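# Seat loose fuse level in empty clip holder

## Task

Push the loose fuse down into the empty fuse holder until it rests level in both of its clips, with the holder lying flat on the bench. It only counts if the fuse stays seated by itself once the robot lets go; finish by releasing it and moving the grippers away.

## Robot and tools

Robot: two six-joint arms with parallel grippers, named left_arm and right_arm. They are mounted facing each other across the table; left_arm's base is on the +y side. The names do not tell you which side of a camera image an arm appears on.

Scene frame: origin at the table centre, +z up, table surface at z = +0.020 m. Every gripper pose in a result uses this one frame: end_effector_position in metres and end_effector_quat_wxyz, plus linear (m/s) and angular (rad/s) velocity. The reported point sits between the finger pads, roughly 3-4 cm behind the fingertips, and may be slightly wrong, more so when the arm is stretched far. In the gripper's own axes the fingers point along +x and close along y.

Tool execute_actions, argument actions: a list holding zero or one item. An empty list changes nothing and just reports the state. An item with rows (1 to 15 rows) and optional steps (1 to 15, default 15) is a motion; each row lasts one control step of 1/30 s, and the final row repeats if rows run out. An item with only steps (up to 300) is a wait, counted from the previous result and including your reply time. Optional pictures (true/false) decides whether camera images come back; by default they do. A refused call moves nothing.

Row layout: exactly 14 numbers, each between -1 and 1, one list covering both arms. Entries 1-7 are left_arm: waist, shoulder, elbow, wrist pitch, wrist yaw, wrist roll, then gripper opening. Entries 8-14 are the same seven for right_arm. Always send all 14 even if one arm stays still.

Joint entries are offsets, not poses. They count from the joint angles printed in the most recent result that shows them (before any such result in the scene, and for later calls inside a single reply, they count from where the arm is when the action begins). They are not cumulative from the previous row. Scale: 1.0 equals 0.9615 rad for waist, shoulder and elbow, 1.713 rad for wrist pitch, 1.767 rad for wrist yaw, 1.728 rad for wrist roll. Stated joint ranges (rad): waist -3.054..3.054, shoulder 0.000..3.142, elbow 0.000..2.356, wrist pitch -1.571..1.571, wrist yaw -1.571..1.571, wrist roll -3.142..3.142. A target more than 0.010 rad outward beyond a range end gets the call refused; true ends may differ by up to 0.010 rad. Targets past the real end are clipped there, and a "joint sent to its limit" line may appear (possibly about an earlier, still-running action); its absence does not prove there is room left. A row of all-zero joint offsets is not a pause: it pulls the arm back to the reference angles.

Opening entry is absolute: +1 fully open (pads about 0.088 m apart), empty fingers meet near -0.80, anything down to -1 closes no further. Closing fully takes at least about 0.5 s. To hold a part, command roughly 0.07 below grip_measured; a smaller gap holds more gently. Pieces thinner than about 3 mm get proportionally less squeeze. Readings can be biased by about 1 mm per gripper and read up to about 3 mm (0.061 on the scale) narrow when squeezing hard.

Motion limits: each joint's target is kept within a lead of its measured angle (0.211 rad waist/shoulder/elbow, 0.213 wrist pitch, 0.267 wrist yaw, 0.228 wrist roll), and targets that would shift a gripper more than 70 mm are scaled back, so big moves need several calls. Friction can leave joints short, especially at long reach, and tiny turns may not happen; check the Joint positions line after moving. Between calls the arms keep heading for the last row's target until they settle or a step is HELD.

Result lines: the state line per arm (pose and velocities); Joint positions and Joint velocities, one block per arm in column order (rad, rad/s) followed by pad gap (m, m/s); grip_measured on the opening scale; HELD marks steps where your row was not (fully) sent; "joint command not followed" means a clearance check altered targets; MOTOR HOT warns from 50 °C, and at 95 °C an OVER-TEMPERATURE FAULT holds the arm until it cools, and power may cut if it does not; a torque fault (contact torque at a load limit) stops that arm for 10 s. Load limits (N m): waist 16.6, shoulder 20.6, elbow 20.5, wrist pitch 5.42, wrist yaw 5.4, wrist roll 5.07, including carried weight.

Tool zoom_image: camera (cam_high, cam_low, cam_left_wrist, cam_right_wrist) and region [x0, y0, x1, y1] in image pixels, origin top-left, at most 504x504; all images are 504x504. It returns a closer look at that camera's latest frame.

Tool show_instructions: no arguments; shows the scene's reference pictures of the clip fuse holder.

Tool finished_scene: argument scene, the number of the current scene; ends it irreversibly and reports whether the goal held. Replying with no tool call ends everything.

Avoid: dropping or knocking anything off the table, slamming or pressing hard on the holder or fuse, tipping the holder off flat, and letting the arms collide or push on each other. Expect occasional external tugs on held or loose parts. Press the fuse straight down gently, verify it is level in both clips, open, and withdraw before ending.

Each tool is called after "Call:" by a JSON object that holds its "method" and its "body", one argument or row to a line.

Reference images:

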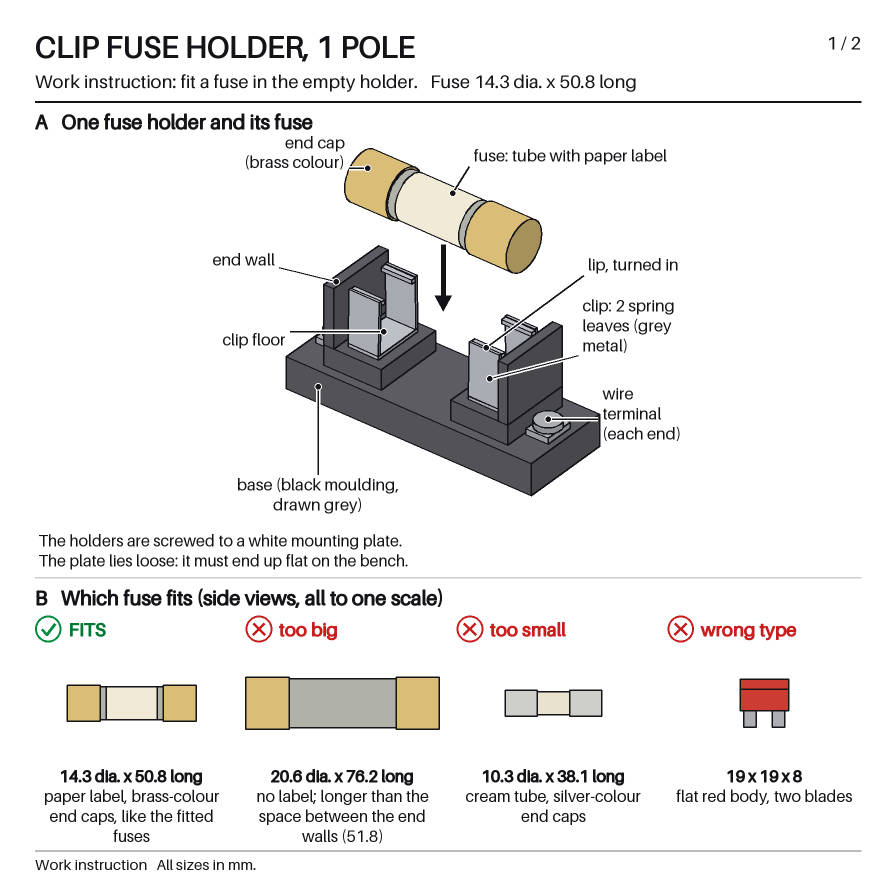

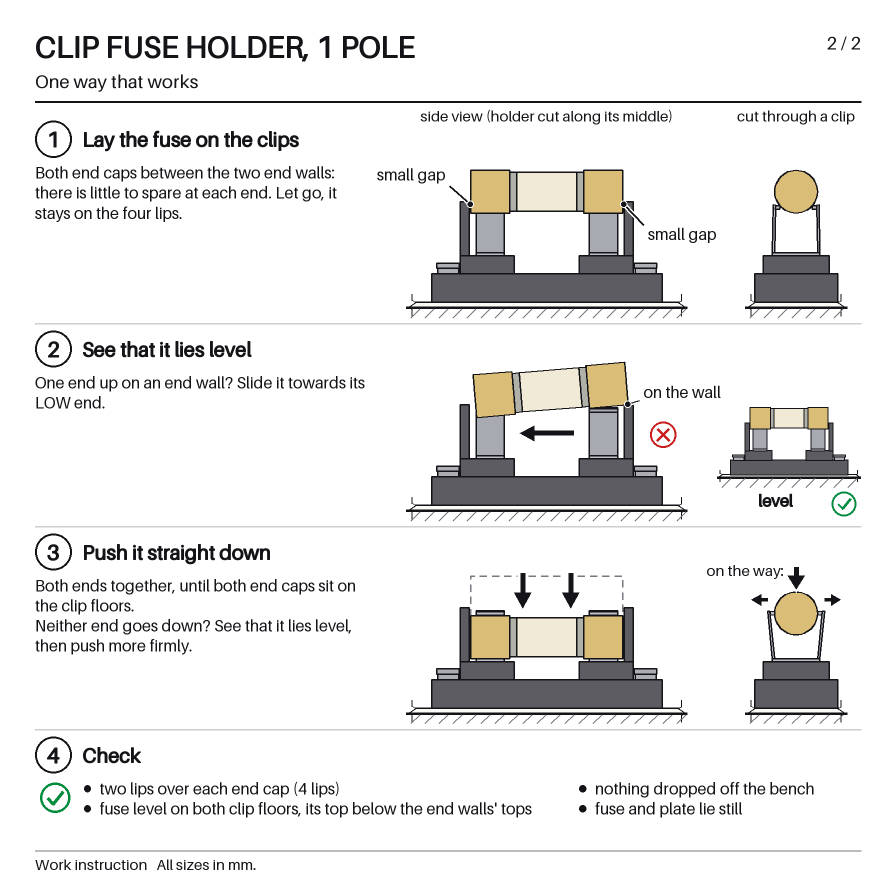

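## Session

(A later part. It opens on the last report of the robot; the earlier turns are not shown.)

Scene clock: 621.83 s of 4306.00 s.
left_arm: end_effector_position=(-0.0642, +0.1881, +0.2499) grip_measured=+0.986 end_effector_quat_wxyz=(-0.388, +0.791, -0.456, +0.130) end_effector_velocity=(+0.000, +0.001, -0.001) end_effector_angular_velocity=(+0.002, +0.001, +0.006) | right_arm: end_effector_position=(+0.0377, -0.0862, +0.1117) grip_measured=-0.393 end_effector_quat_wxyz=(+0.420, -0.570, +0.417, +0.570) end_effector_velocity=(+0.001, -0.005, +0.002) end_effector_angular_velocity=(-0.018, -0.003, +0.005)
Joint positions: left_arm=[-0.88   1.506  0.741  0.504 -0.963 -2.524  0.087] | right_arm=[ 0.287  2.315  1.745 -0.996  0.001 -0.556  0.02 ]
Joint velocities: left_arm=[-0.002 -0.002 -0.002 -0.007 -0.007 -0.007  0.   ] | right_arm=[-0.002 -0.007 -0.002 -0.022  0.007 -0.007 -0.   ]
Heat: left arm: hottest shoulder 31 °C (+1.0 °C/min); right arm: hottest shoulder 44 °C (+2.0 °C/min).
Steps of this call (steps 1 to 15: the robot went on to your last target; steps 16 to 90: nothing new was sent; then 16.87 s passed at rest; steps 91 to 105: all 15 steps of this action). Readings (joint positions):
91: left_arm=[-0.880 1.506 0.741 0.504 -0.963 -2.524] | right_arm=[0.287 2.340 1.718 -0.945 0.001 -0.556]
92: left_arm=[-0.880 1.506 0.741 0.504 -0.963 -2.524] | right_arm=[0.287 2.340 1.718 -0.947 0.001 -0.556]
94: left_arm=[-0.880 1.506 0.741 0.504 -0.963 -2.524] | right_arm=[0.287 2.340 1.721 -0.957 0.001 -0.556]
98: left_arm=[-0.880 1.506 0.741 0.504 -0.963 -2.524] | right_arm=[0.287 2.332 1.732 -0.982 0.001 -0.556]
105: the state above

Call:
{"method": "execute_actions", "body": {
  "actions": [
    {"rows": [[0,0,0,0,0,0,1, 0,0,0,0,0,0.03,-0.42],[0,0,0,0,0,0,1, 0,0,0,0,0,0.08,-0.45],[0,0,0,0,0,0,1, 0,0,0,0,0,0.15,-0.48],[0,0,0,0,0,0,1, 0,0,0,0,0,0.912,-0.53]], "steps": 15}
  ],
  "pictures": false
}}

Call:
{"method": "execute_actions", "body": {
  "actions": [
    {"steps": 25}
  ]
}}

Call:
{"method": "zoom_image", "body": {
  "camera": "cam_right_wrist",
  "region": [130, 150, 420, 400]
}}

Call:
{"method": "zoom_image", "body": {
  "camera": "cam_low",
  "region": [245, 235, 305, 285]
}}

Scene clock: 630.83 s of 4306.00 s.
left_arm: end_effector_position=(-0.0642, +0.1881, +0.2499) grip_measured=+0.986 end_effector_quat_wxyz=(-0.388, +0.791, -0.456, +0.130) end_effector_velocity=(-0.001, +0.001, +0.000) end_effector_angular_velocity=(+0.007, -0.005, -0.011) | right_arm: end_effector_position=(+0.0375, -0.0866, +0.1117) grip_measured=-0.526 end_effector_quat_wxyz=(+0.619, -0.342, +0.618, +0.343) end_effector_velocity=(+0.000, +0.001, +0.000) end_effector_angular_velocity=(+0.012, +0.008, -1.871)
Joint positions: left_arm=[-0.88   1.506  0.741  0.504 -0.963 -2.524  0.087] | right_arm=[ 0.287  2.315  1.745 -0.998  0.001  0.306  0.013]
Joint velocities: left_arm=[-0.002 -0.007 -0.002 -0.007  0.007  0.007 -0.   ] | right_arm=[-0.002 -0.002 -0.002  0.007 -0.007  1.868 -0.001]
Heat: left arm: hottest shoulder 31 °C (+1.0 °C/min); right arm: hottest shoulder 46 °C (+4.0 °C/min).
Steps of this call (steps 1 to 15: the robot went on to your last target; steps 16 to 90: nothing new was sent; then 5.50 s passed at rest; steps 91 to 105: all 15 steps of this action). Readings (joint positions):
91: left_arm=[-0.880 1.506 0.741 0.504 -0.963 -2.524] | right_arm=[0.287 2.315 1.745 -0.998 0.001 -0.549]
92: left_arm=[-0.880 1.506 0.741 0.504 -0.963 -2.524] | right_arm=[0.287 2.315 1.745 -0.998 0.001 -0.519]
94: left_arm=[-0.880 1.506 0.741 0.504 -0.963 -2.524] | right_arm=[0.287 2.315 1.745 -0.998 0.001 -0.398]
98: left_arm=[-0.880 1.506 0.741 0.504 -0.963 -2.524] | right_arm=[0.287 2.315 1.745 -0.998 0.001 -0.142]
105: the state above

Scene clock: 631.67 s of 4306.00 s.
left_arm: end_effector_position=(-0.0642, +0.1881, +0.2499) grip_measured=+0.986 end_effector_quat_wxyz=(-0.388, +0.791, -0.456, +0.130) end_effector_velocity=(+0.002, +0.003, -0.000) end_effector_angular_velocity=(+0.009, -0.014, +0.018) | right_arm: end_effector_position=(+0.0375, -0.0866, +0.1117) grip_measured=-0.527 end_effector_quat_wxyz=(+0.700, -0.106, +0.698, +0.107) end_effector_velocity=(-0.000, -0.001, +0.002) end_effector_angular_velocity=(-0.001, +0.008, +0.005)
Joint positions: left_arm=[-0.88   1.506  0.741  0.504 -0.963 -2.524  0.087] | right_arm=[ 0.287  2.315  1.745 -0.998  0.001  1.014  0.013]
Joint velocities: left_arm=[-0.002 -0.002 -0.002 -0.007 -0.022  0.007 -0.   ] | right_arm=[-0.002 -0.002  0.002 -0.007 -0.007 -0.007 -0.   ]
Heat: left arm: hottest shoulder 31 °C (+1.0 °C/min); right arm: hottest shoulder 46 °C (+4.0 °C/min).
Steps of this call (steps 1 to 25: the robot went on to your last target). Readings (joint positions):
1: left_arm=[-0.880 1.506 0.741 0.504 -0.963 -2.524] | right_arm=[0.287 2.315 1.745 -0.998 0.001 0.370]
2: left_arm=[-0.880 1.506 0.741 0.504 -0.963 -2.524] | right_arm=[0.287 2.315 1.745 -0.998 0.001 0.434]
4: left_arm=[-0.880 1.506 0.741 0.504 -0.963 -2.524] | right_arm=[0.287 2.315 1.745 -0.998 0.001 0.561]
8: left_arm=[-0.880 1.506 0.741 0.504 -0.963 -2.524] | right_arm=[0.287 2.315 1.745 -0.998 0.001 0.816]
25: the state above

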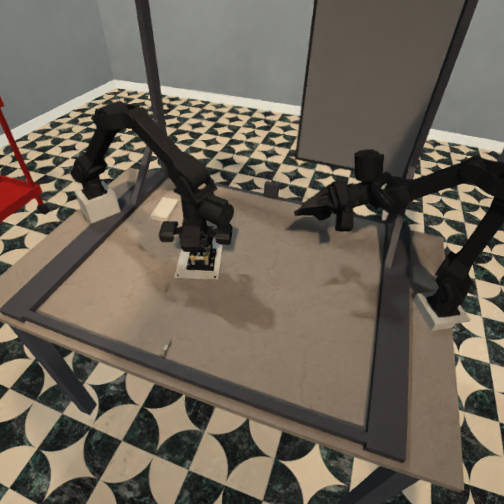

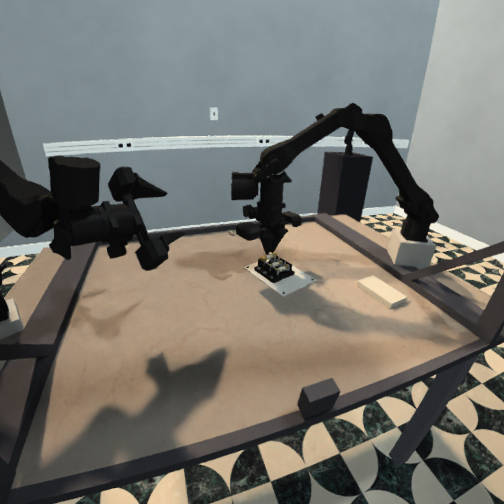

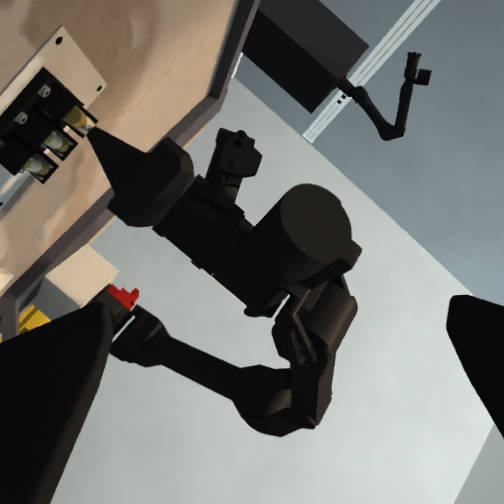

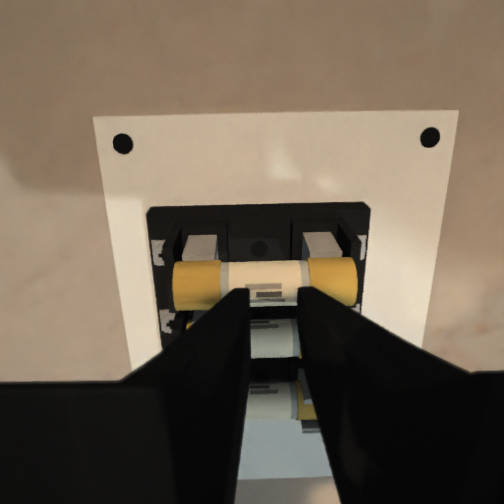

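Region (130, 150, 420, 400) of cam_right_wrist's 504x504 image, scaled by 1.738, with more detail than that image has; it fills the top 434 rows of this view, and the rest is white.

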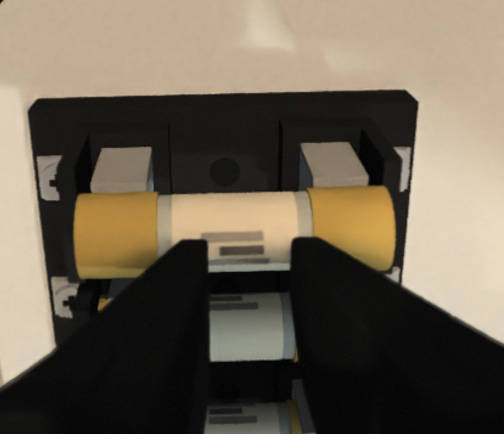

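Region (245, 235, 305, 285) of cam_low's 504x504 image, scaled by 8.400, with more detail than that image has.

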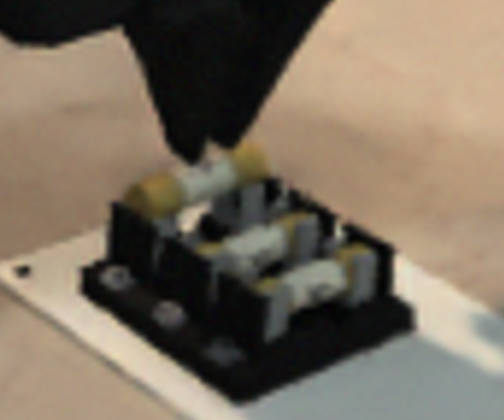

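Call:
{"method": "execute_actions", "body": {
  "actions": [
    {"rows": [[0,0,0,0,0,0,1, 0,0.009,0,0.002,0,0,-0.53],[0,0,0,0,0,0,1, 0,0.012,0,0.004,0,0,-0.53],[0,0,0,0,0,0,1, 0,0.015,0,0.006,0,0,-0.53],[0,0,0,0,0,0,1, 0,0.018,0,0.008,0,0,-0.53],[0,0,0,0,0,0,1, 0,0.02,0,0.01,0,0,-0.53],[0,0,0,0,0,0,1, 0,0.0218,0,0.011,0,0,-0.53]], "steps": 15}
  ]
}}

Call:
{"method": "zoom_image", "body": {
  "camera": "cam_right_wrist",
  "region": [130, 150, 420, 400]
}}

Call:
{"method": "zoom_image", "body": {
  "camera": "cam_high",
  "region": [170, 235, 230, 285]
}}

Call:
{"method": "zoom_image", "body": {
  "camera": "cam_left_wrist",
  "region": [50, 90, 110, 150]
}}

Scene clock: 661.63 s of 4306.00 s.
left_arm: end_effector_position=(-0.0642, +0.1881, +0.2499) grip_measured=+0.986 end_effector_quat_wxyz=(-0.388, +0.791, -0.456, +0.130) end_effector_velocity=(-0.001, +0.002, -0.003) end_effector_angular_velocity=(+0.016, -0.004, +0.001) | right_arm: end_effector_position=(+0.0382, -0.0842, +0.1069) grip_measured=-0.527 end_effector_quat_wxyz=(+0.700, -0.104, +0.698, +0.109) end_effector_velocity=(+0.000, +0.001, +0.000) end_effector_angular_velocity=(+0.005, -0.009, +0.024)
Joint positions: left_arm=[-0.88   1.506  0.741  0.504 -0.963 -2.524  0.087] | right_arm=[ 0.287  2.327  1.745 -0.981  0.001  1.014  0.013]
Joint velocities: left_arm=[-0.007 -0.002 -0.002 -0.022 -0.007 -0.007 -0.   ] | right_arm=[ 0.002 -0.002 -0.002  0.007  0.007 -0.022 -0.   ]
Heat: left arm: hottest shoulder 31 °C (+0.0 °C/min); right arm: hottest shoulder 47 °C (+5.0 °C/min).
Steps of this call (steps 1 to 30: the robot went on to your last target; steps 31 to 90: nothing new was sent; then 26.47 s passed at rest; steps 91 to 105: all 15 steps of this action). Readings (joint positions):
91: left_arm=[-0.880 1.506 0.741 0.504 -0.963 -2.524] | right_arm=[0.287 2.315 1.745 -0.998 0.001 1.014]
92: left_arm=[-0.880 1.506 0.741 0.504 -0.963 -2.524] | right_arm=[0.287 2.315 1.745 -0.997 0.001 1.014]
94: left_arm=[-0.880 1.506 0.741 0.504 -0.963 -2.524] | right_arm=[0.287 2.317 1.745 -0.993 0.001 1.014]
98: left_arm=[-0.880 1.506 0.741 0.504 -0.963 -2.524] | right_arm=[0.287 2.324 1.745 -0.984 0.001 1.014]
105: the state above

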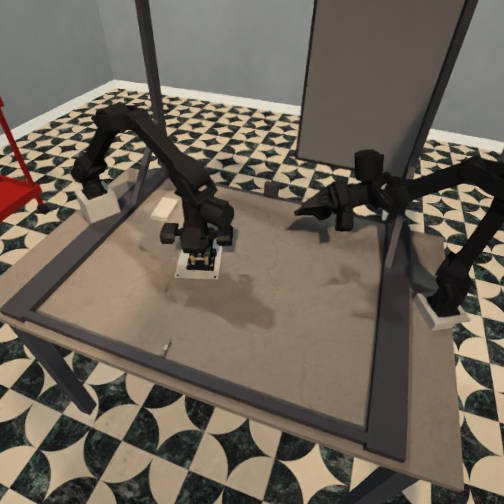

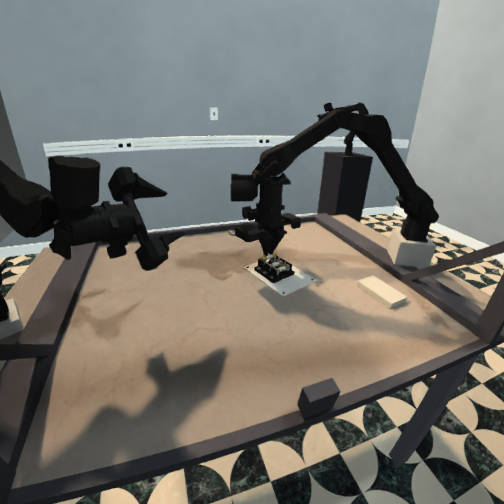

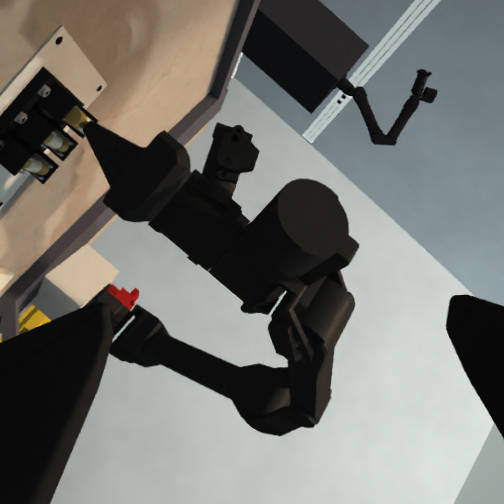

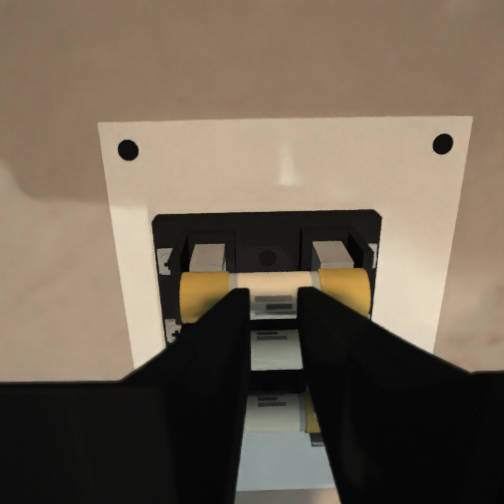

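Region (130, 150, 420, 400) of cam_right_wrist's 504x504 image, scaled by 1.738, with more detail than that image has; it fills the top 434 rows of this view, and the rest is white.

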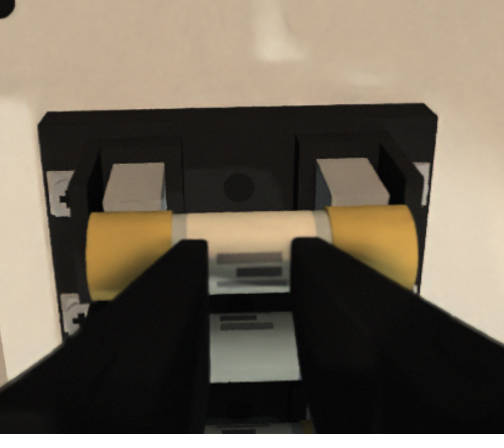

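Region (170, 235, 230, 285) of cam_high's 504x504 image, scaled by 8.400, with more detail than that image has.

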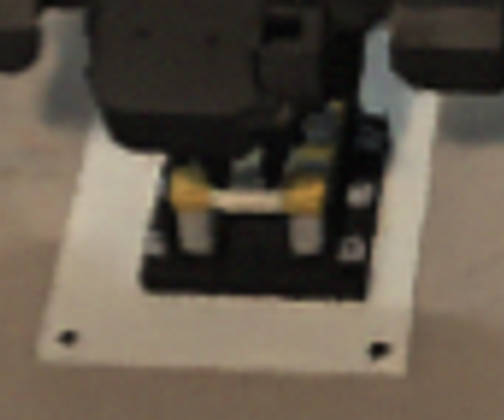

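Region (50, 90, 110, 150) of cam_left_wrist's 504x504 image, scaled by 8.400, with more detail than that image has.

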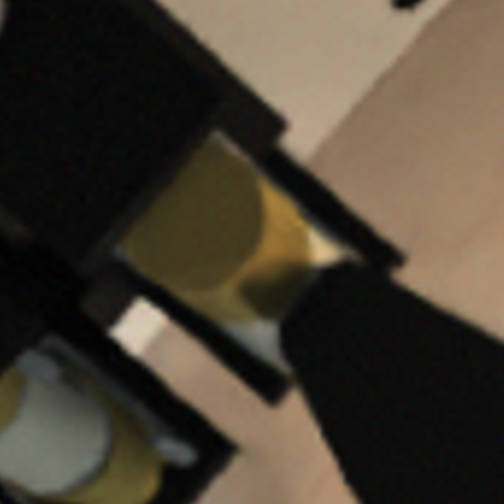

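Call:
{"method": "execute_actions", "body": {
  "actions": [
    {"rows": [[0,0,0,0,0,0,1, 0,0.009,-0.008,0.001,0,0,-0.53],[0,0,0,0,0,0,1, 0,0.012,-0.010,0.002,0,0,-0.53],[0,0,0,0,0,0,1, 0,0.015,-0.012,0.003,0,0,-0.53],[0,0,0,0,0,0,1, 0,0.018,-0.014,0.003,0,0,-0.53],[0,0,0,0,0,0,1, 0,0.022,-0.016,0.004,0,0,-0.53],[0,0,0,0,0,0,1, 0,0.026,-0.018,0.004,0,0,-0.53],[0,0,0,0,0,0,1, 0,0.03,-0.021,0.005,0,0,-0.53],[0,0,0,0,0,0,1, 0,0.034,-0.023,0.005,0,0,-0.53],[0,0,0,0,0,0,1, 0,0.038,-0.025,0.006,0,0,-0.53],[0,0,0,0,0,0,1, 0,0.042,-0.028,0.006,0,0,-0.53],[0,0,0,0,0,0,1, 0,0.046,-0.03,0.007,0,0,-0.53],[0,0,0,0,0,0,1, 0,0.05,-0.032,0.007,0,0,-0.53],[0,0,0,0,0,0,1, 0,0.054,-0.035,0.008,0,0,-0.53],[0,0,0,0,0,0,1, 0,0.058,-0.037,0.008,0,0,-0.53],[0,0,0,0,0,0,1, 0,0.06,-0.038,0.008,0,0,-0.53]], "steps": 15}
  ],
  "pictures": false
}}

Call:
{"method": "execute_actions", "body": {
  "actions": [
    {"steps": 8}
  ]
}}

Call:
{"method": "zoom_image", "body": {
  "camera": "cam_right_wrist",
  "region": [130, 150, 420, 400]
}}

Scene clock: 688.10 s of 4306.00 s.
left_arm: end_effector_position=(-0.0642, +0.1881, +0.2499) grip_measured=+0.986 end_effector_quat_wxyz=(-0.388, +0.791, -0.456, +0.130) end_effector_velocity=(+0.002, +0.002, +0.002) end_effector_angular_velocity=(-0.013, +0.004, +0.020) | right_arm: end_effector_position=(+0.0377, -0.0861, +0.1017) grip_measured=-0.527 end_effector_quat_wxyz=(+0.699, -0.108, +0.699, +0.106) end_effector_velocity=(-0.001, -0.004, -0.007) end_effector_angular_velocity=(-0.015, +0.011, -0.010)
Joint positions: left_arm=[-0.88   1.506  0.741  0.504 -0.963 -2.524  0.087] | right_arm=[ 0.287  2.335  1.737 -0.975  0.001  1.014  0.013]
Joint velocities: left_arm=[-0.002 -0.002 -0.002  0.007 -0.022 -0.007 -0.   ] | right_arm=[-0.002  0.007 -0.017  0.007 -0.007  0.007 -0.   ]
Heat: left arm: hottest shoulder 31 °C (+0.0 °C/min); right arm: hottest shoulder 46 °C (+0.0 °C/min).
Steps of this call (steps 1 to 15: the robot went on to your last target; steps 16 to 90: nothing new was sent; then 22.97 s passed at rest; steps 91 to 105: all 15 steps of this action). Readings (joint positions):
91: left_arm=[-0.880 1.506 0.741 0.504 -0.963 -2.524] | right_arm=[0.287 2.327 1.745 -0.981 0.001 1.014]
92: left_arm=[-0.880 1.506 0.741 0.504 -0.963 -2.524] | right_arm=[0.287 2.327 1.745 -0.981 0.001 1.014]
94: left_arm=[-0.880 1.506 0.741 0.504 -0.963 -2.524] | right_arm=[0.287 2.328 1.744 -0.980 0.001 1.014]
98: left_arm=[-0.880 1.506 0.741 0.504 -0.963 -2.524] | right_arm=[0.287 2.330 1.742 -0.978 0.001 1.014]
105: the state above

Scene clock: 688.37 s of 4306.00 s.
left_arm: end_effector_position=(-0.0642, +0.1881, +0.2499) grip_measured=+0.986 end_effector_quat_wxyz=(-0.388, +0.791, -0.456, +0.130) end_effector_velocity=(-0.002, -0.002, -0.000) end_effector_angular_velocity=(-0.008, +0.022, -0.016) | right_arm: end_effector_position=(+0.0376, -0.0863, +0.1013) grip_measured=-0.527 end_effector_quat_wxyz=(+0.699, -0.108, +0.699, +0.106) end_effector_velocity=(-0.003, -0.001, +0.000) end_effector_angular_velocity=(-0.002, +0.023, +0.019)
Joint positions: left_arm=[-0.88   1.506  0.741  0.504 -0.963 -2.524  0.087] | right_arm=[ 0.287  2.335  1.736 -0.974  0.001  1.014  0.013]
Joint velocities: left_arm=[ 0.002 -0.002  0.002 -0.007  0.022 -0.022 -0.   ] | right_arm=[-0.002 -0.002 -0.002 -0.007 -0.022 -0.022  0.   ]
Heat: left arm: hottest shoulder 31 °C (+0.0 °C/min); right arm: hottest shoulder 46 °C (+0.0 °C/min).
Steps of this call (steps 1 to 8: the robot went on to your last target). Readings (joint positions):
1: left_arm=[-0.880 1.506 0.741 0.504 -0.963 -2.524] | right_arm=[0.287 2.335 1.736 -0.975 0.001 1.014]
2: left_arm=[-0.880 1.506 0.741 0.504 -0.963 -2.524] | right_arm=[0.287 2.335 1.736 -0.974 0.001 1.014]
4: left_arm=[-0.880 1.506 0.741 0.504 -0.963 -2.524] | right_arm=[0.287 2.335 1.736 -0.974 0.001 1.014]
8: the state above

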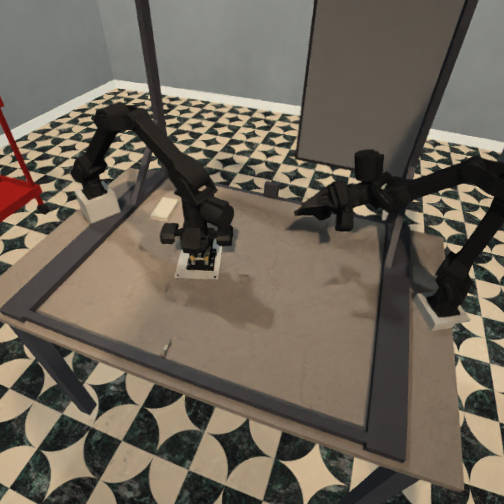

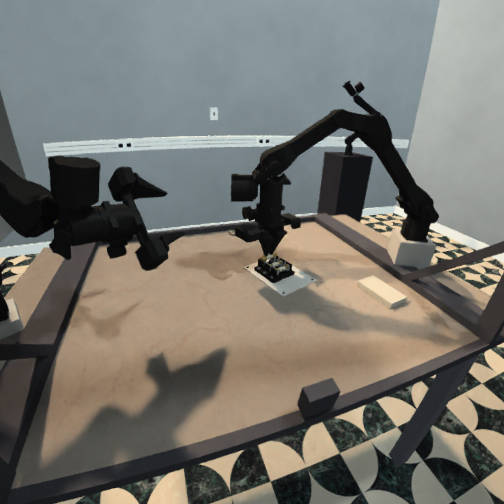

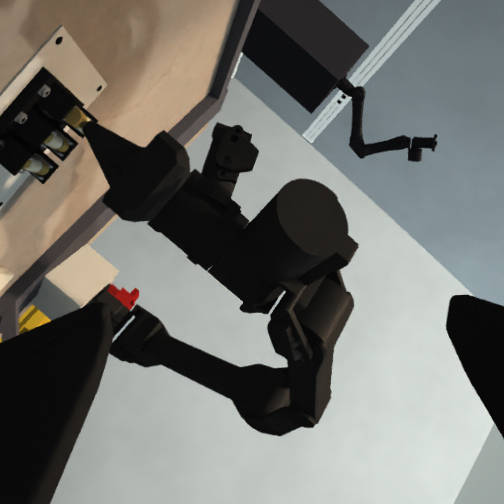

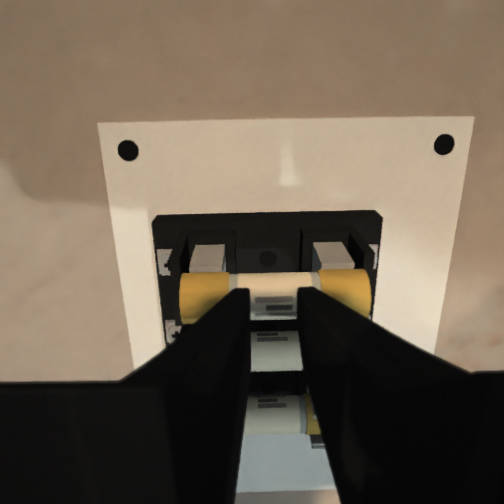

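Region (130, 150, 420, 400) of cam_right_wrist's 504x504 image, scaled by 1.738, with more detail than that image has; it fills the top 434 rows of this view, and the rest is white.

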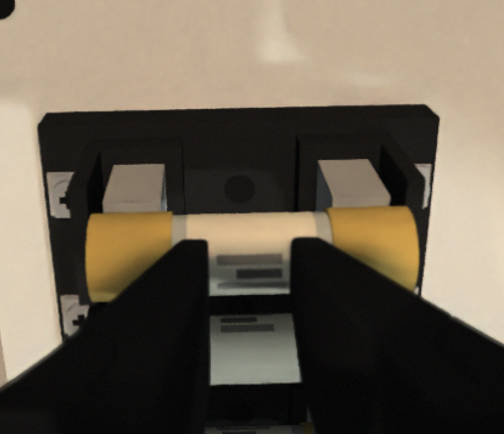

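Call:
{"method": "execute_actions", "body": {
  "actions": [
    {"rows": [[0,0,0,0,0,0,1, 0,0.052,-0.029,0.004,0,0,-0.53],[0,0,0,0,0,0,1, 0,0.055,-0.031,0.004,0,0,-0.53],[0,0,0,0,0,0,1, 0,0.058,-0.033,0.005,0,0,-0.53],[0,0,0,0,0,0,1, 0,0.061,-0.035,0.005,0,0,-0.53],[0,0,0,0,0,0,1, 0,0.064,-0.037,0.006,0,0,-0.53],[0,0,0,0,0,0,1, 0,0.067,-0.039,0.006,0,0,-0.53],[0,0,0,0,0,0,1, 0,0.07,-0.041,0.007,0,0,-0.53],[0,0,0,0,0,0,1, 0,0.073,-0.043,0.007,0,0,-0.53],[0,0,0,0,0,0,1, 0,0.076,-0.045,0.008,0,0,-0.53],[0,0,0,0,0,0,1, 0,0.079,-0.047,0.008,0,0,-0.53],[0,0,0,0,0,0,1, 0,0.082,-0.049,0.009,0,0,-0.53],[0,0,0,0,0,0,1, 0,0.085,-0.051,0.009,0,0,-0.53],[0,0,0,0,0,0,1, 0,0.088,-0.053,0.01,0,0,-0.53],[0,0,0,0,0,0,1, 0,0.091,-0.055,0.01,0,0,-0.53],[0,0,0,0,0,0,1, 0,0.094,-0.057,0.011,0,0,-0.53]], "steps": 15}
  ],
  "pictures": false
}}

Call:
{"method": "execute_actions", "body": {
  "actions": [
    {"steps": 8}
  ]
}}

Call:
{"method": "zoom_image", "body": {
  "camera": "cam_right_wrist",
  "region": [130, 150, 420, 400]
}}

Scene clock: 706.77 s of 4306.00 s.
left_arm: end_effector_position=(-0.0642, +0.1881, +0.2499) grip_measured=+0.986 end_effector_quat_wxyz=(-0.388, +0.791, -0.456, +0.130) end_effector_velocity=(-0.002, +0.000, -0.001) end_effector_angular_velocity=(+0.012, -0.007, -0.011) | right_arm: end_effector_position=(+0.0370, -0.0883, +0.0968) grip_measured=-0.527 end_effector_quat_wxyz=(+0.698, -0.111, +0.700, +0.103) end_effector_velocity=(-0.002, -0.008, -0.011) end_effector_angular_velocity=(-0.029, +0.015, -0.025)
Joint positions: left_arm=[-0.88   1.506  0.741  0.504 -0.963 -2.524  0.087] | right_arm=[ 0.287  2.341  1.727 -0.968  0.001  1.014  0.013]
Joint velocities: left_arm=[-0.002 -0.002 -0.002 -0.007  0.007  0.007 -0.   ] | right_arm=[-0.002  0.012 -0.027  0.007 -0.007  0.022 -0.   ]
Heat: left arm: hottest shoulder 31 °C (+0.0 °C/min); right arm: hottest shoulder 42 °C (-5.1 °C/min).
Steps of this call (steps 1 to 15: the robot went on to your last target; steps 16 to 90: nothing new was sent; then 14.90 s passed at rest; steps 91 to 105: all 15 steps of this action). Readings (joint positions):
91: left_arm=[-0.880 1.506 0.741 0.504 -0.963 -2.524] | right_arm=[0.287 2.335 1.736 -0.974 0.001 1.014]
92: left_arm=[-0.880 1.506 0.741 0.504 -0.963 -2.524] | right_arm=[0.287 2.336 1.736 -0.974 0.001 1.014]
94: left_arm=[-0.880 1.506 0.741 0.504 -0.963 -2.524] | right_arm=[0.287 2.336 1.734 -0.974 0.001 1.014]
98: left_arm=[-0.880 1.506 0.741 0.504 -0.963 -2.524] | right_arm=[0.287 2.338 1.732 -0.972 0.001 1.014]
105: the state above

Scene clock: 707.03 s of 4306.00 s.
left_arm: end_effector_position=(-0.0642, +0.1881, +0.2499) grip_measured=+0.986 end_effector_quat_wxyz=(-0.388, +0.791, -0.456, +0.130) end_effector_velocity=(+0.002, +0.003, -0.000) end_effector_angular_velocity=(+0.001, -0.002, +0.020) | right_arm: end_effector_position=(+0.0370, -0.0886, +0.0963) grip_measured=-0.527 end_effector_quat_wxyz=(+0.698, -0.111, +0.700, +0.103) end_effector_velocity=(+0.004, -0.003, +0.000) end_effector_angular_velocity=(-0.005, +0.009, -0.005)
Joint positions: left_arm=[-0.88   1.506  0.741  0.504 -0.963 -2.524  0.087] | right_arm=[ 0.287  2.341  1.725 -0.967  0.001  1.014  0.013]
Joint velocities: left_arm=[-0.002 -0.002 -0.002 -0.007 -0.022 -0.007 -0.   ] | right_arm=[-0.012 -0.002 -0.002 -0.007 -0.007 -0.007 -0.   ]
Heat: left arm: hottest shoulder 31 °C (+0.0 °C/min); right arm: hottest shoulder 42 °C (-5.1 °C/min).
Steps of this call (steps 1 to 8: the robot went on to your last target). Readings (joint positions):
1: left_arm=[-0.880 1.506 0.741 0.504 -0.963 -2.524] | right_arm=[0.287 2.341 1.726 -0.968 0.001 1.014]
2: left_arm=[-0.880 1.506 0.741 0.504 -0.963 -2.524] | right_arm=[0.287 2.341 1.726 -0.967 0.001 1.014]
4: left_arm=[-0.880 1.506 0.741 0.504 -0.963 -2.524] | right_arm=[0.287 2.341 1.726 -0.967 0.001 1.014]
8: the state above

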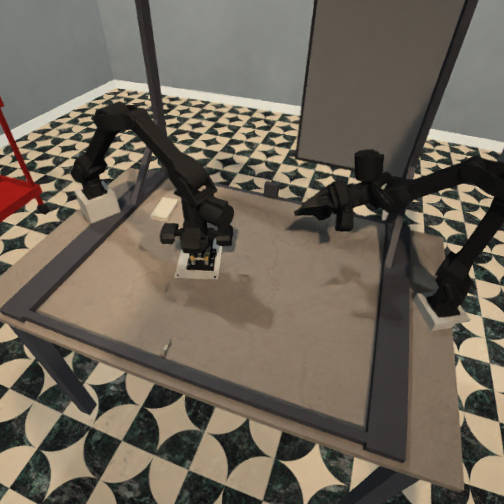

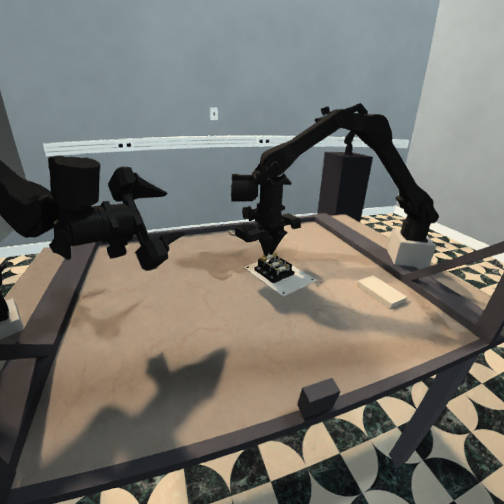

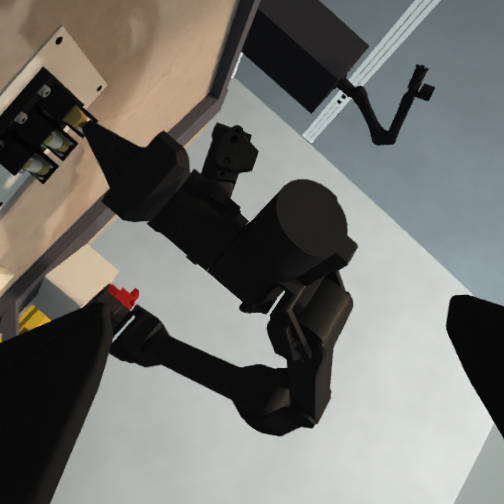

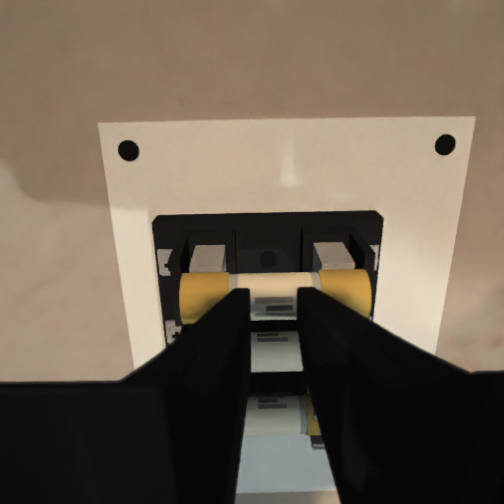

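Region (130, 150, 420, 400) of cam_right_wrist's 504x504 image, scaled by 1.738, with more detail than that image has; it fills the top 434 rows of this view, and the rest is white.

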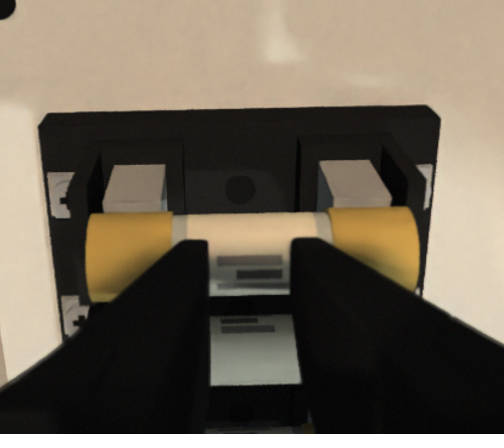

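Call:
{"method": "execute_actions", "body": {
  "actions": [
    {"rows": [[0,0,0,0,0,0,1, 0,0.088,-0.046,0.007,0,0,-0.53],[0,0,0,0,0,0,1, 0,0.091,-0.048,0.007,0,0,-0.53],[0,0,0,0,0,0,1, 0,0.094,-0.05,0.008,0,0,-0.53],[0,0,0,0,0,0,1, 0,0.097,-0.052,0.008,0,0,-0.53],[0,0,0,0,0,0,1, 0,0.1,-0.054,0.009,0,0,-0.53],[0,0,0,0,0,0,1, 0,0.103,-0.056,0.009,0,0,-0.53],[0,0,0,0,0,0,1, 0,0.106,-0.058,0.01,0,0,-0.53],[0,0,0,0,0,0,1, 0,0.109,-0.06,0.01,0,0,-0.53],[0,0,0,0,0,0,1, 0,0.112,-0.062,0.011,0,0,-0.53],[0,0,0,0,0,0,1, 0,0.115,-0.064,0.011,0,0,-0.53],[0,0,0,0,0,0,1, 0,0.118,-0.066,0.012,0,0,-0.53],[0,0,0,0,0,0,1, 0,0.121,-0.068,0.012,0,0,-0.53],[0,0,0,0,0,0,1, 0,0.124,-0.07,0.013,0,0,-0.53],[0,0,0,0,0,0,1, 0,0.127,-0.072,0.013,0,0,-0.53],[0,0,0,0,0,0,1, 0,0.13,-0.074,0.014,0,0,-0.53]], "steps": 15}
  ],
  "pictures": false
}}

Call:
{"method": "execute_actions", "body": {
  "actions": [
    {"steps": 8}
  ]
}}

Call:
{"method": "zoom_image", "body": {
  "camera": "cam_right_wrist",
  "region": [130, 150, 420, 400]
}}

Scene clock: 722.87 s of 4306.00 s.
left_arm: end_effector_position=(-0.0642, +0.1881, +0.2499) grip_measured=+0.986 end_effector_quat_wxyz=(-0.388, +0.791, -0.456, +0.130) end_effector_velocity=(-0.002, +0.002, -0.001) end_effector_angular_velocity=(+0.002, +0.001, +0.001) | right_arm: end_effector_position=(+0.0366, -0.0901, +0.0926) grip_measured=-0.527 end_effector_quat_wxyz=(+0.697, -0.113, +0.701, +0.101) end_effector_velocity=(-0.003, -0.002, -0.006) end_effector_angular_velocity=(-0.001, +0.008, +0.010)
Joint positions: left_arm=[-0.88   1.506  0.741  0.504 -0.963 -2.524  0.087] | right_arm=[ 0.287  2.346  1.718 -0.96   0.001  1.014  0.013]
Joint velocities: left_arm=[-0.007 -0.002 -0.002 -0.007 -0.007 -0.007 -0.   ] | right_arm=[ 0.002  0.002 -0.022  0.022 -0.007 -0.007 -0.   ]
Heat: left arm: hottest shoulder 31 °C (+0.0 °C/min); right arm: hottest shoulder 38 °C (-9.1 °C/min).
Steps of this call (steps 1 to 15: the robot went on to your last target; steps 16 to 90: nothing new was sent; then 12.33 s passed at rest; steps 91 to 105: all 15 steps of this action). Readings (joint positions):
91: left_arm=[-0.880 1.506 0.741 0.504 -0.963 -2.524] | right_arm=[0.287 2.341 1.725 -0.966 0.001 1.014]
92: left_arm=[-0.880 1.506 0.741 0.504 -0.963 -2.524] | right_arm=[0.287 2.342 1.725 -0.966 0.001 1.014]
94: left_arm=[-0.880 1.506 0.741 0.504 -0.963 -2.524] | right_arm=[0.287 2.342 1.724 -0.966 0.001 1.014]
98: left_arm=[-0.880 1.506 0.741 0.504 -0.963 -2.524] | right_arm=[0.287 2.344 1.722 -0.964 0.001 1.014]
105: the state above

Scene clock: 723.13 s of 4306.00 s.
left_arm: end_effector_position=(-0.0642, +0.1881, +0.2499) grip_measured=+0.986 end_effector_quat_wxyz=(-0.388, +0.791, -0.456, +0.130) end_effector_velocity=(+0.001, +0.002, -0.007) end_effector_angular_velocity=(+0.026, +0.001, +0.008) | right_arm: end_effector_position=(+0.0365, -0.0903, +0.0922) grip_measured=-0.527 end_effector_quat_wxyz=(+0.697, -0.113, +0.701, +0.101) end_effector_velocity=(+0.002, -0.003, +0.000) end_effector_angular_velocity=(-0.009, -0.005, +0.020)
Joint positions: left_arm=[-0.88   1.506  0.741  0.504 -0.963 -2.524  0.087] | right_arm=[ 0.287  2.346  1.716 -0.959  0.001  1.014  0.013]
Joint velocities: left_arm=[-0.002  0.002 -0.002 -0.037 -0.007 -0.022 -0.   ] | right_arm=[-0.002 -0.002 -0.002 -0.007  0.007 -0.022  0.   ]
Heat: left arm: hottest shoulder 31 °C (+0.0 °C/min); right arm: hottest shoulder 38 °C (-9.1 °C/min).
Steps of this call (steps 1 to 8: the robot went on to your last target). Readings (joint positions):
1: left_arm=[-0.880 1.506 0.741 0.504 -0.963 -2.524] | right_arm=[0.287 2.346 1.717 -0.960 0.001 1.014]
2: left_arm=[-0.880 1.506 0.741 0.504 -0.963 -2.524] | right_arm=[0.287 2.346 1.717 -0.960 0.001 1.014]
4: left_arm=[-0.880 1.506 0.741 0.504 -0.963 -2.524] | right_arm=[0.287 2.346 1.717 -0.960 0.001 1.014]
8: the state above

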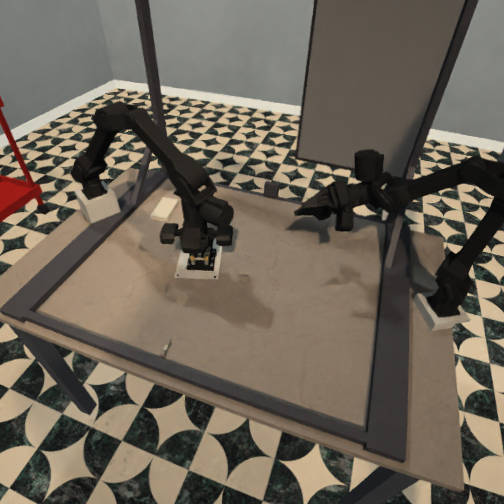

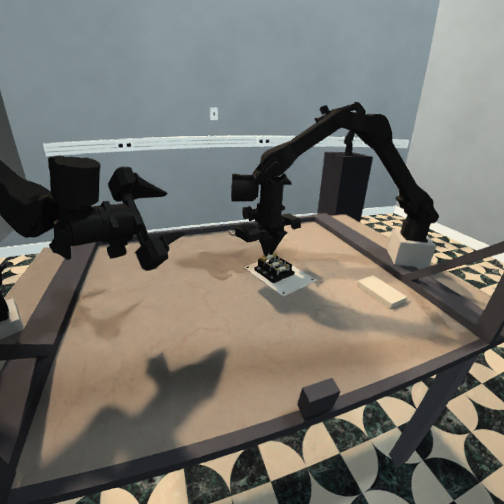

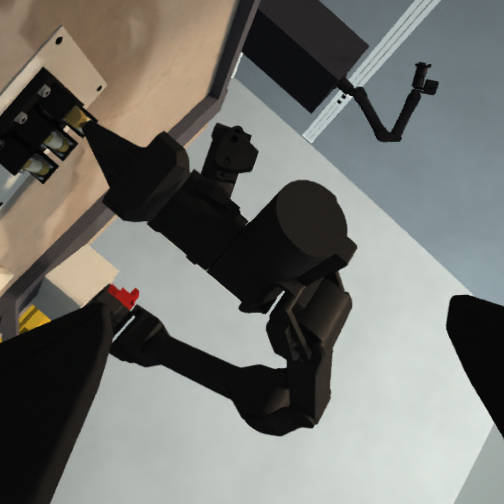

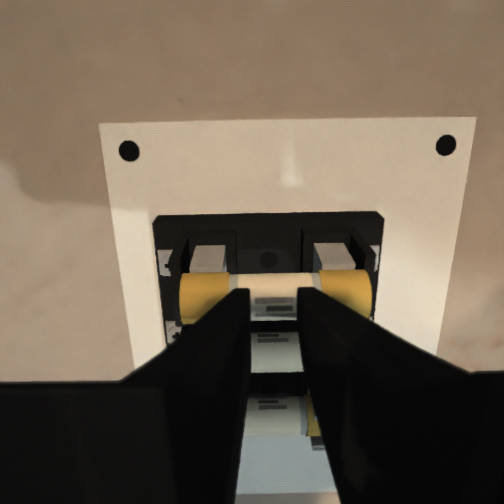

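Region (130, 150, 420, 400) of cam_right_wrist's 504x504 image, scaled by 1.738, with more detail than that image has; it fills the top 434 rows of this view, and the rest is white.

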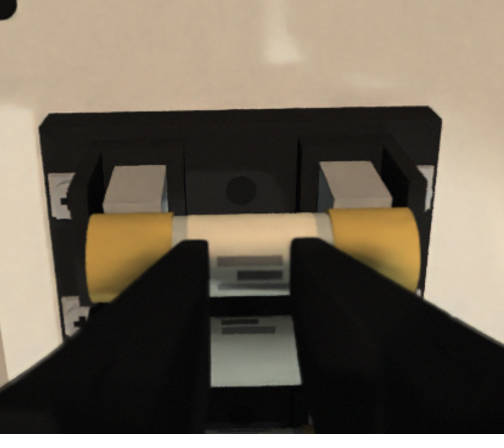

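Call:
{"method": "execute_actions", "body": {
  "actions": [
    {"rows": [[0,0,0,0,0,0,1, 0,0.105,-0.054,0.007,0,0,-0.53],[0,0,0,0,0,0,1, 0,0.09,-0.044,0.005,0,0,-0.53],[0,0,0,0,0,0,1, 0,0.075,-0.034,0.003,0,0,-0.53],[0,0,0,0,0,0,1, 0,0.06,-0.024,0.001,0,0,-0.53],[0,0,0,0,0,0,1, 0,0.045,-0.014,-0.002,0,0,-0.53],[0,0,0,0,0,0,1, 0,0.03,-0.004,-0.004,0,0,-0.53],[0,0,0,0,0,0,1, 0,0.015,0.006,-0.007,0,0,-0.53],[0,0,0,0,0,0,1, 0,0.0,0.016,-0.009,0,0,-0.53],[0,0,0,0,0,0,1, 0,-0.012,0.025,-0.012,0,0,-0.53],[0,0,0,0,0,0,1, 0,-0.022,0.033,-0.014,0,0,-0.53],[0,0,0,0,0,0,1, 0,-0.03,0.038,-0.016,0,0,-0.53],[0,0,0,0,0,0,1, 0,-0.0364,0.0406,-0.0181,0,0,-0.53]], "steps": 15}
  ],
  "pictures": false
}}

Call:
{"method": "execute_actions", "body": {
  "actions": [
    {"steps": 8}
  ],
  "pictures": false
}}

Scene clock: 804.00 s of 4306.00 s.
left_arm: end_effector_position=(-0.0642, +0.1881, +0.2499) grip_measured=+0.986 end_effector_quat_wxyz=(-0.388, +0.791, -0.456, +0.130) end_effector_velocity=(+0.002, +0.002, -0.004) end_effector_angular_velocity=(+0.011, -0.002, +0.011) | right_arm: end_effector_position=(+0.0379, -0.0850, +0.1069) grip_measured=-0.527 end_effector_quat_wxyz=(+0.700, -0.106, +0.698, +0.108) end_effector_velocity=(+0.002, -0.000, +0.008) end_effector_angular_velocity=(+0.004, +0.006, +0.000)
Joint positions: left_arm=[-0.88   1.506  0.741  0.504 -0.963 -2.524  0.087] | right_arm=[ 0.287  2.327  1.744 -0.984  0.001  1.014  0.013]
Joint velocities: left_arm=[ 0.002  0.002 -0.007 -0.007 -0.007 -0.007 -0.   ] | right_arm=[-0.007 -0.012  0.012 -0.022 -0.007 -0.007 -0.   ]
Heat: left arm: hottest shoulder 31 °C (+0.0 °C/min); right arm: hottest shoulder 34 °C (-2.0 °C/min).
Steps of this call (steps 1 to 15: the robot went on to your last target; steps 16 to 90: nothing new was sent; then 77.37 s passed at rest; steps 91 to 105: all 15 steps of this action). Readings (joint positions):
91: left_arm=[-0.880 1.506 0.741 0.504 -0.963 -2.524] | right_arm=[0.287 2.346 1.716 -0.959 0.001 1.014]
92: left_arm=[-0.880 1.506 0.741 0.504 -0.963 -2.524] | right_arm=[0.287 2.343 1.717 -0.959 0.001 1.014]
94: left_arm=[-0.880 1.506 0.741 0.504 -0.963 -2.524] | right_arm=[0.287 2.338 1.720 -0.960 0.001 1.014]
98: left_arm=[-0.880 1.506 0.741 0.504 -0.963 -2.524] | right_arm=[0.287 2.330 1.731 -0.969 0.001 1.014]
105: the state above

Scene clock: 804.27 s of 4306.00 s.
left_arm: end_effector_position=(-0.0642, +0.1881, +0.2499) grip_measured=+0.986 end_effector_quat_wxyz=(-0.388, +0.791, -0.456, +0.130) end_effector_velocity=(-0.003, +0.001, -0.004) end_effector_angular_velocity=(+0.017, -0.001, -0.013) | right_arm: end_effector_position=(+0.0377, -0.0857, +0.1075) grip_measured=-0.527 end_effector_quat_wxyz=(+0.699, -0.107, +0.699, +0.107) end_effector_velocity=(-0.003, -0.002, +0.001) end_effector_angular_velocity=(-0.002, +0.023, +0.005)
Joint positions: left_arm=[-0.88   1.506  0.741  0.504 -0.963 -2.524  0.087] | right_arm=[ 0.287  2.325  1.744 -0.989  0.001  1.014  0.013]
Joint velocities: left_arm=[-0.007 -0.002 -0.002 -0.022  0.007 -0.007  0.   ] | right_arm=[-0.002 -0.007 -0.007 -0.007 -0.022 -0.007 -0.   ]
Heat: left arm: hottest shoulder 31 °C (+0.0 °C/min); right arm: hottest shoulder 34 °C (-2.0 °C/min).
Steps of this call (steps 1 to 8: the robot went on to your last target). Readings (joint positions):
1: left_arm=[-0.880 1.506 0.741 0.504 -0.963 -2.524] | right_arm=[0.287 2.326 1.744 -0.986 0.001 1.014]
2: left_arm=[-0.880 1.506 0.741 0.504 -0.963 -2.524] | right_arm=[0.287 2.326 1.744 -0.988 0.001 1.014]
4: left_arm=[-0.880 1.506 0.741 0.504 -0.963 -2.524] | right_arm=[0.287 2.326 1.744 -0.988 0.001 1.014]
8: the state above

Call:
{"method": "execute_actions", "body": {
  "actions": [
    {"rows": [[0,0,0,0,0,0,1, 0,-0.014,0,0,0,0,-0.53],[0,0,0,0,0,0,1, 0,-0.018,0,0,0,0,-0.53],[0,0,0,0,0,0,1, 0,-0.021,0,0,0,0,-0.53],[0,0,0,0,0,0,1, 0,-0.023,0,0,0,0,-0.53]], "steps": 12}
  ],
  "pictures": false
}}

Scene clock: 814.93 s of 4306.00 s.
left_arm: end_effector_position=(-0.0642, +0.1881, +0.2499) grip_measured=+0.986 end_effector_quat_wxyz=(-0.388, +0.791, -0.456, +0.130) end_effector_velocity=(+0.000, +0.002, +0.001) end_effector_angular_velocity=(+0.006, -0.009, +0.004) | right_arm: end_effector_position=(+0.0380, -0.0848, +0.1111) grip_measured=-0.527 end_effector_quat_wxyz=(+0.701, -0.104, +0.697, +0.110) end_effector_velocity=(+0.000, +0.001, +0.000) end_effector_angular_velocity=(+0.009, +0.005, +0.005)
Joint positions: left_arm=[-0.88   1.506  0.741  0.504 -0.963 -2.524  0.087] | right_arm=[ 0.287  2.317  1.744 -0.989  0.001  1.014  0.013]
Joint velocities: left_arm=[-0.002 -0.007 -0.002 -0.007 -0.007  0.007 -0.   ] | right_arm=[-0.002 -0.002 -0.002  0.007 -0.007 -0.007 -0.   ]
Heat: left arm: hottest shoulder 31 °C (+0.0 °C/min); right arm: hottest shoulder 39 °C (+3.0 °C/min).
Steps of this call (steps 1 to 15: the robot went on to your last target; steps 16 to 90: nothing new was sent; then 7.27 s passed at rest; steps 91 to 102: all 12 steps of this action). Readings (joint positions):
91: left_arm=[-0.880 1.506 0.741 0.504 -0.963 -2.524] | right_arm=[0.287 2.325 1.744 -0.989 0.001 1.014]
92: left_arm=[-0.880 1.506 0.741 0.504 -0.963 -2.524] | right_arm=[0.287 2.325 1.744 -0.989 0.001 1.014]
94: left_arm=[-0.880 1.506 0.741 0.504 -0.963 -2.524] | right_arm=[0.287 2.324 1.744 -0.989 0.001 1.014]
98: left_arm=[-0.880 1.506 0.741 0.504 -0.963 -2.524] | right_arm=[0.287 2.318 1.744 -0.989 0.001 1.014]
102: the state above


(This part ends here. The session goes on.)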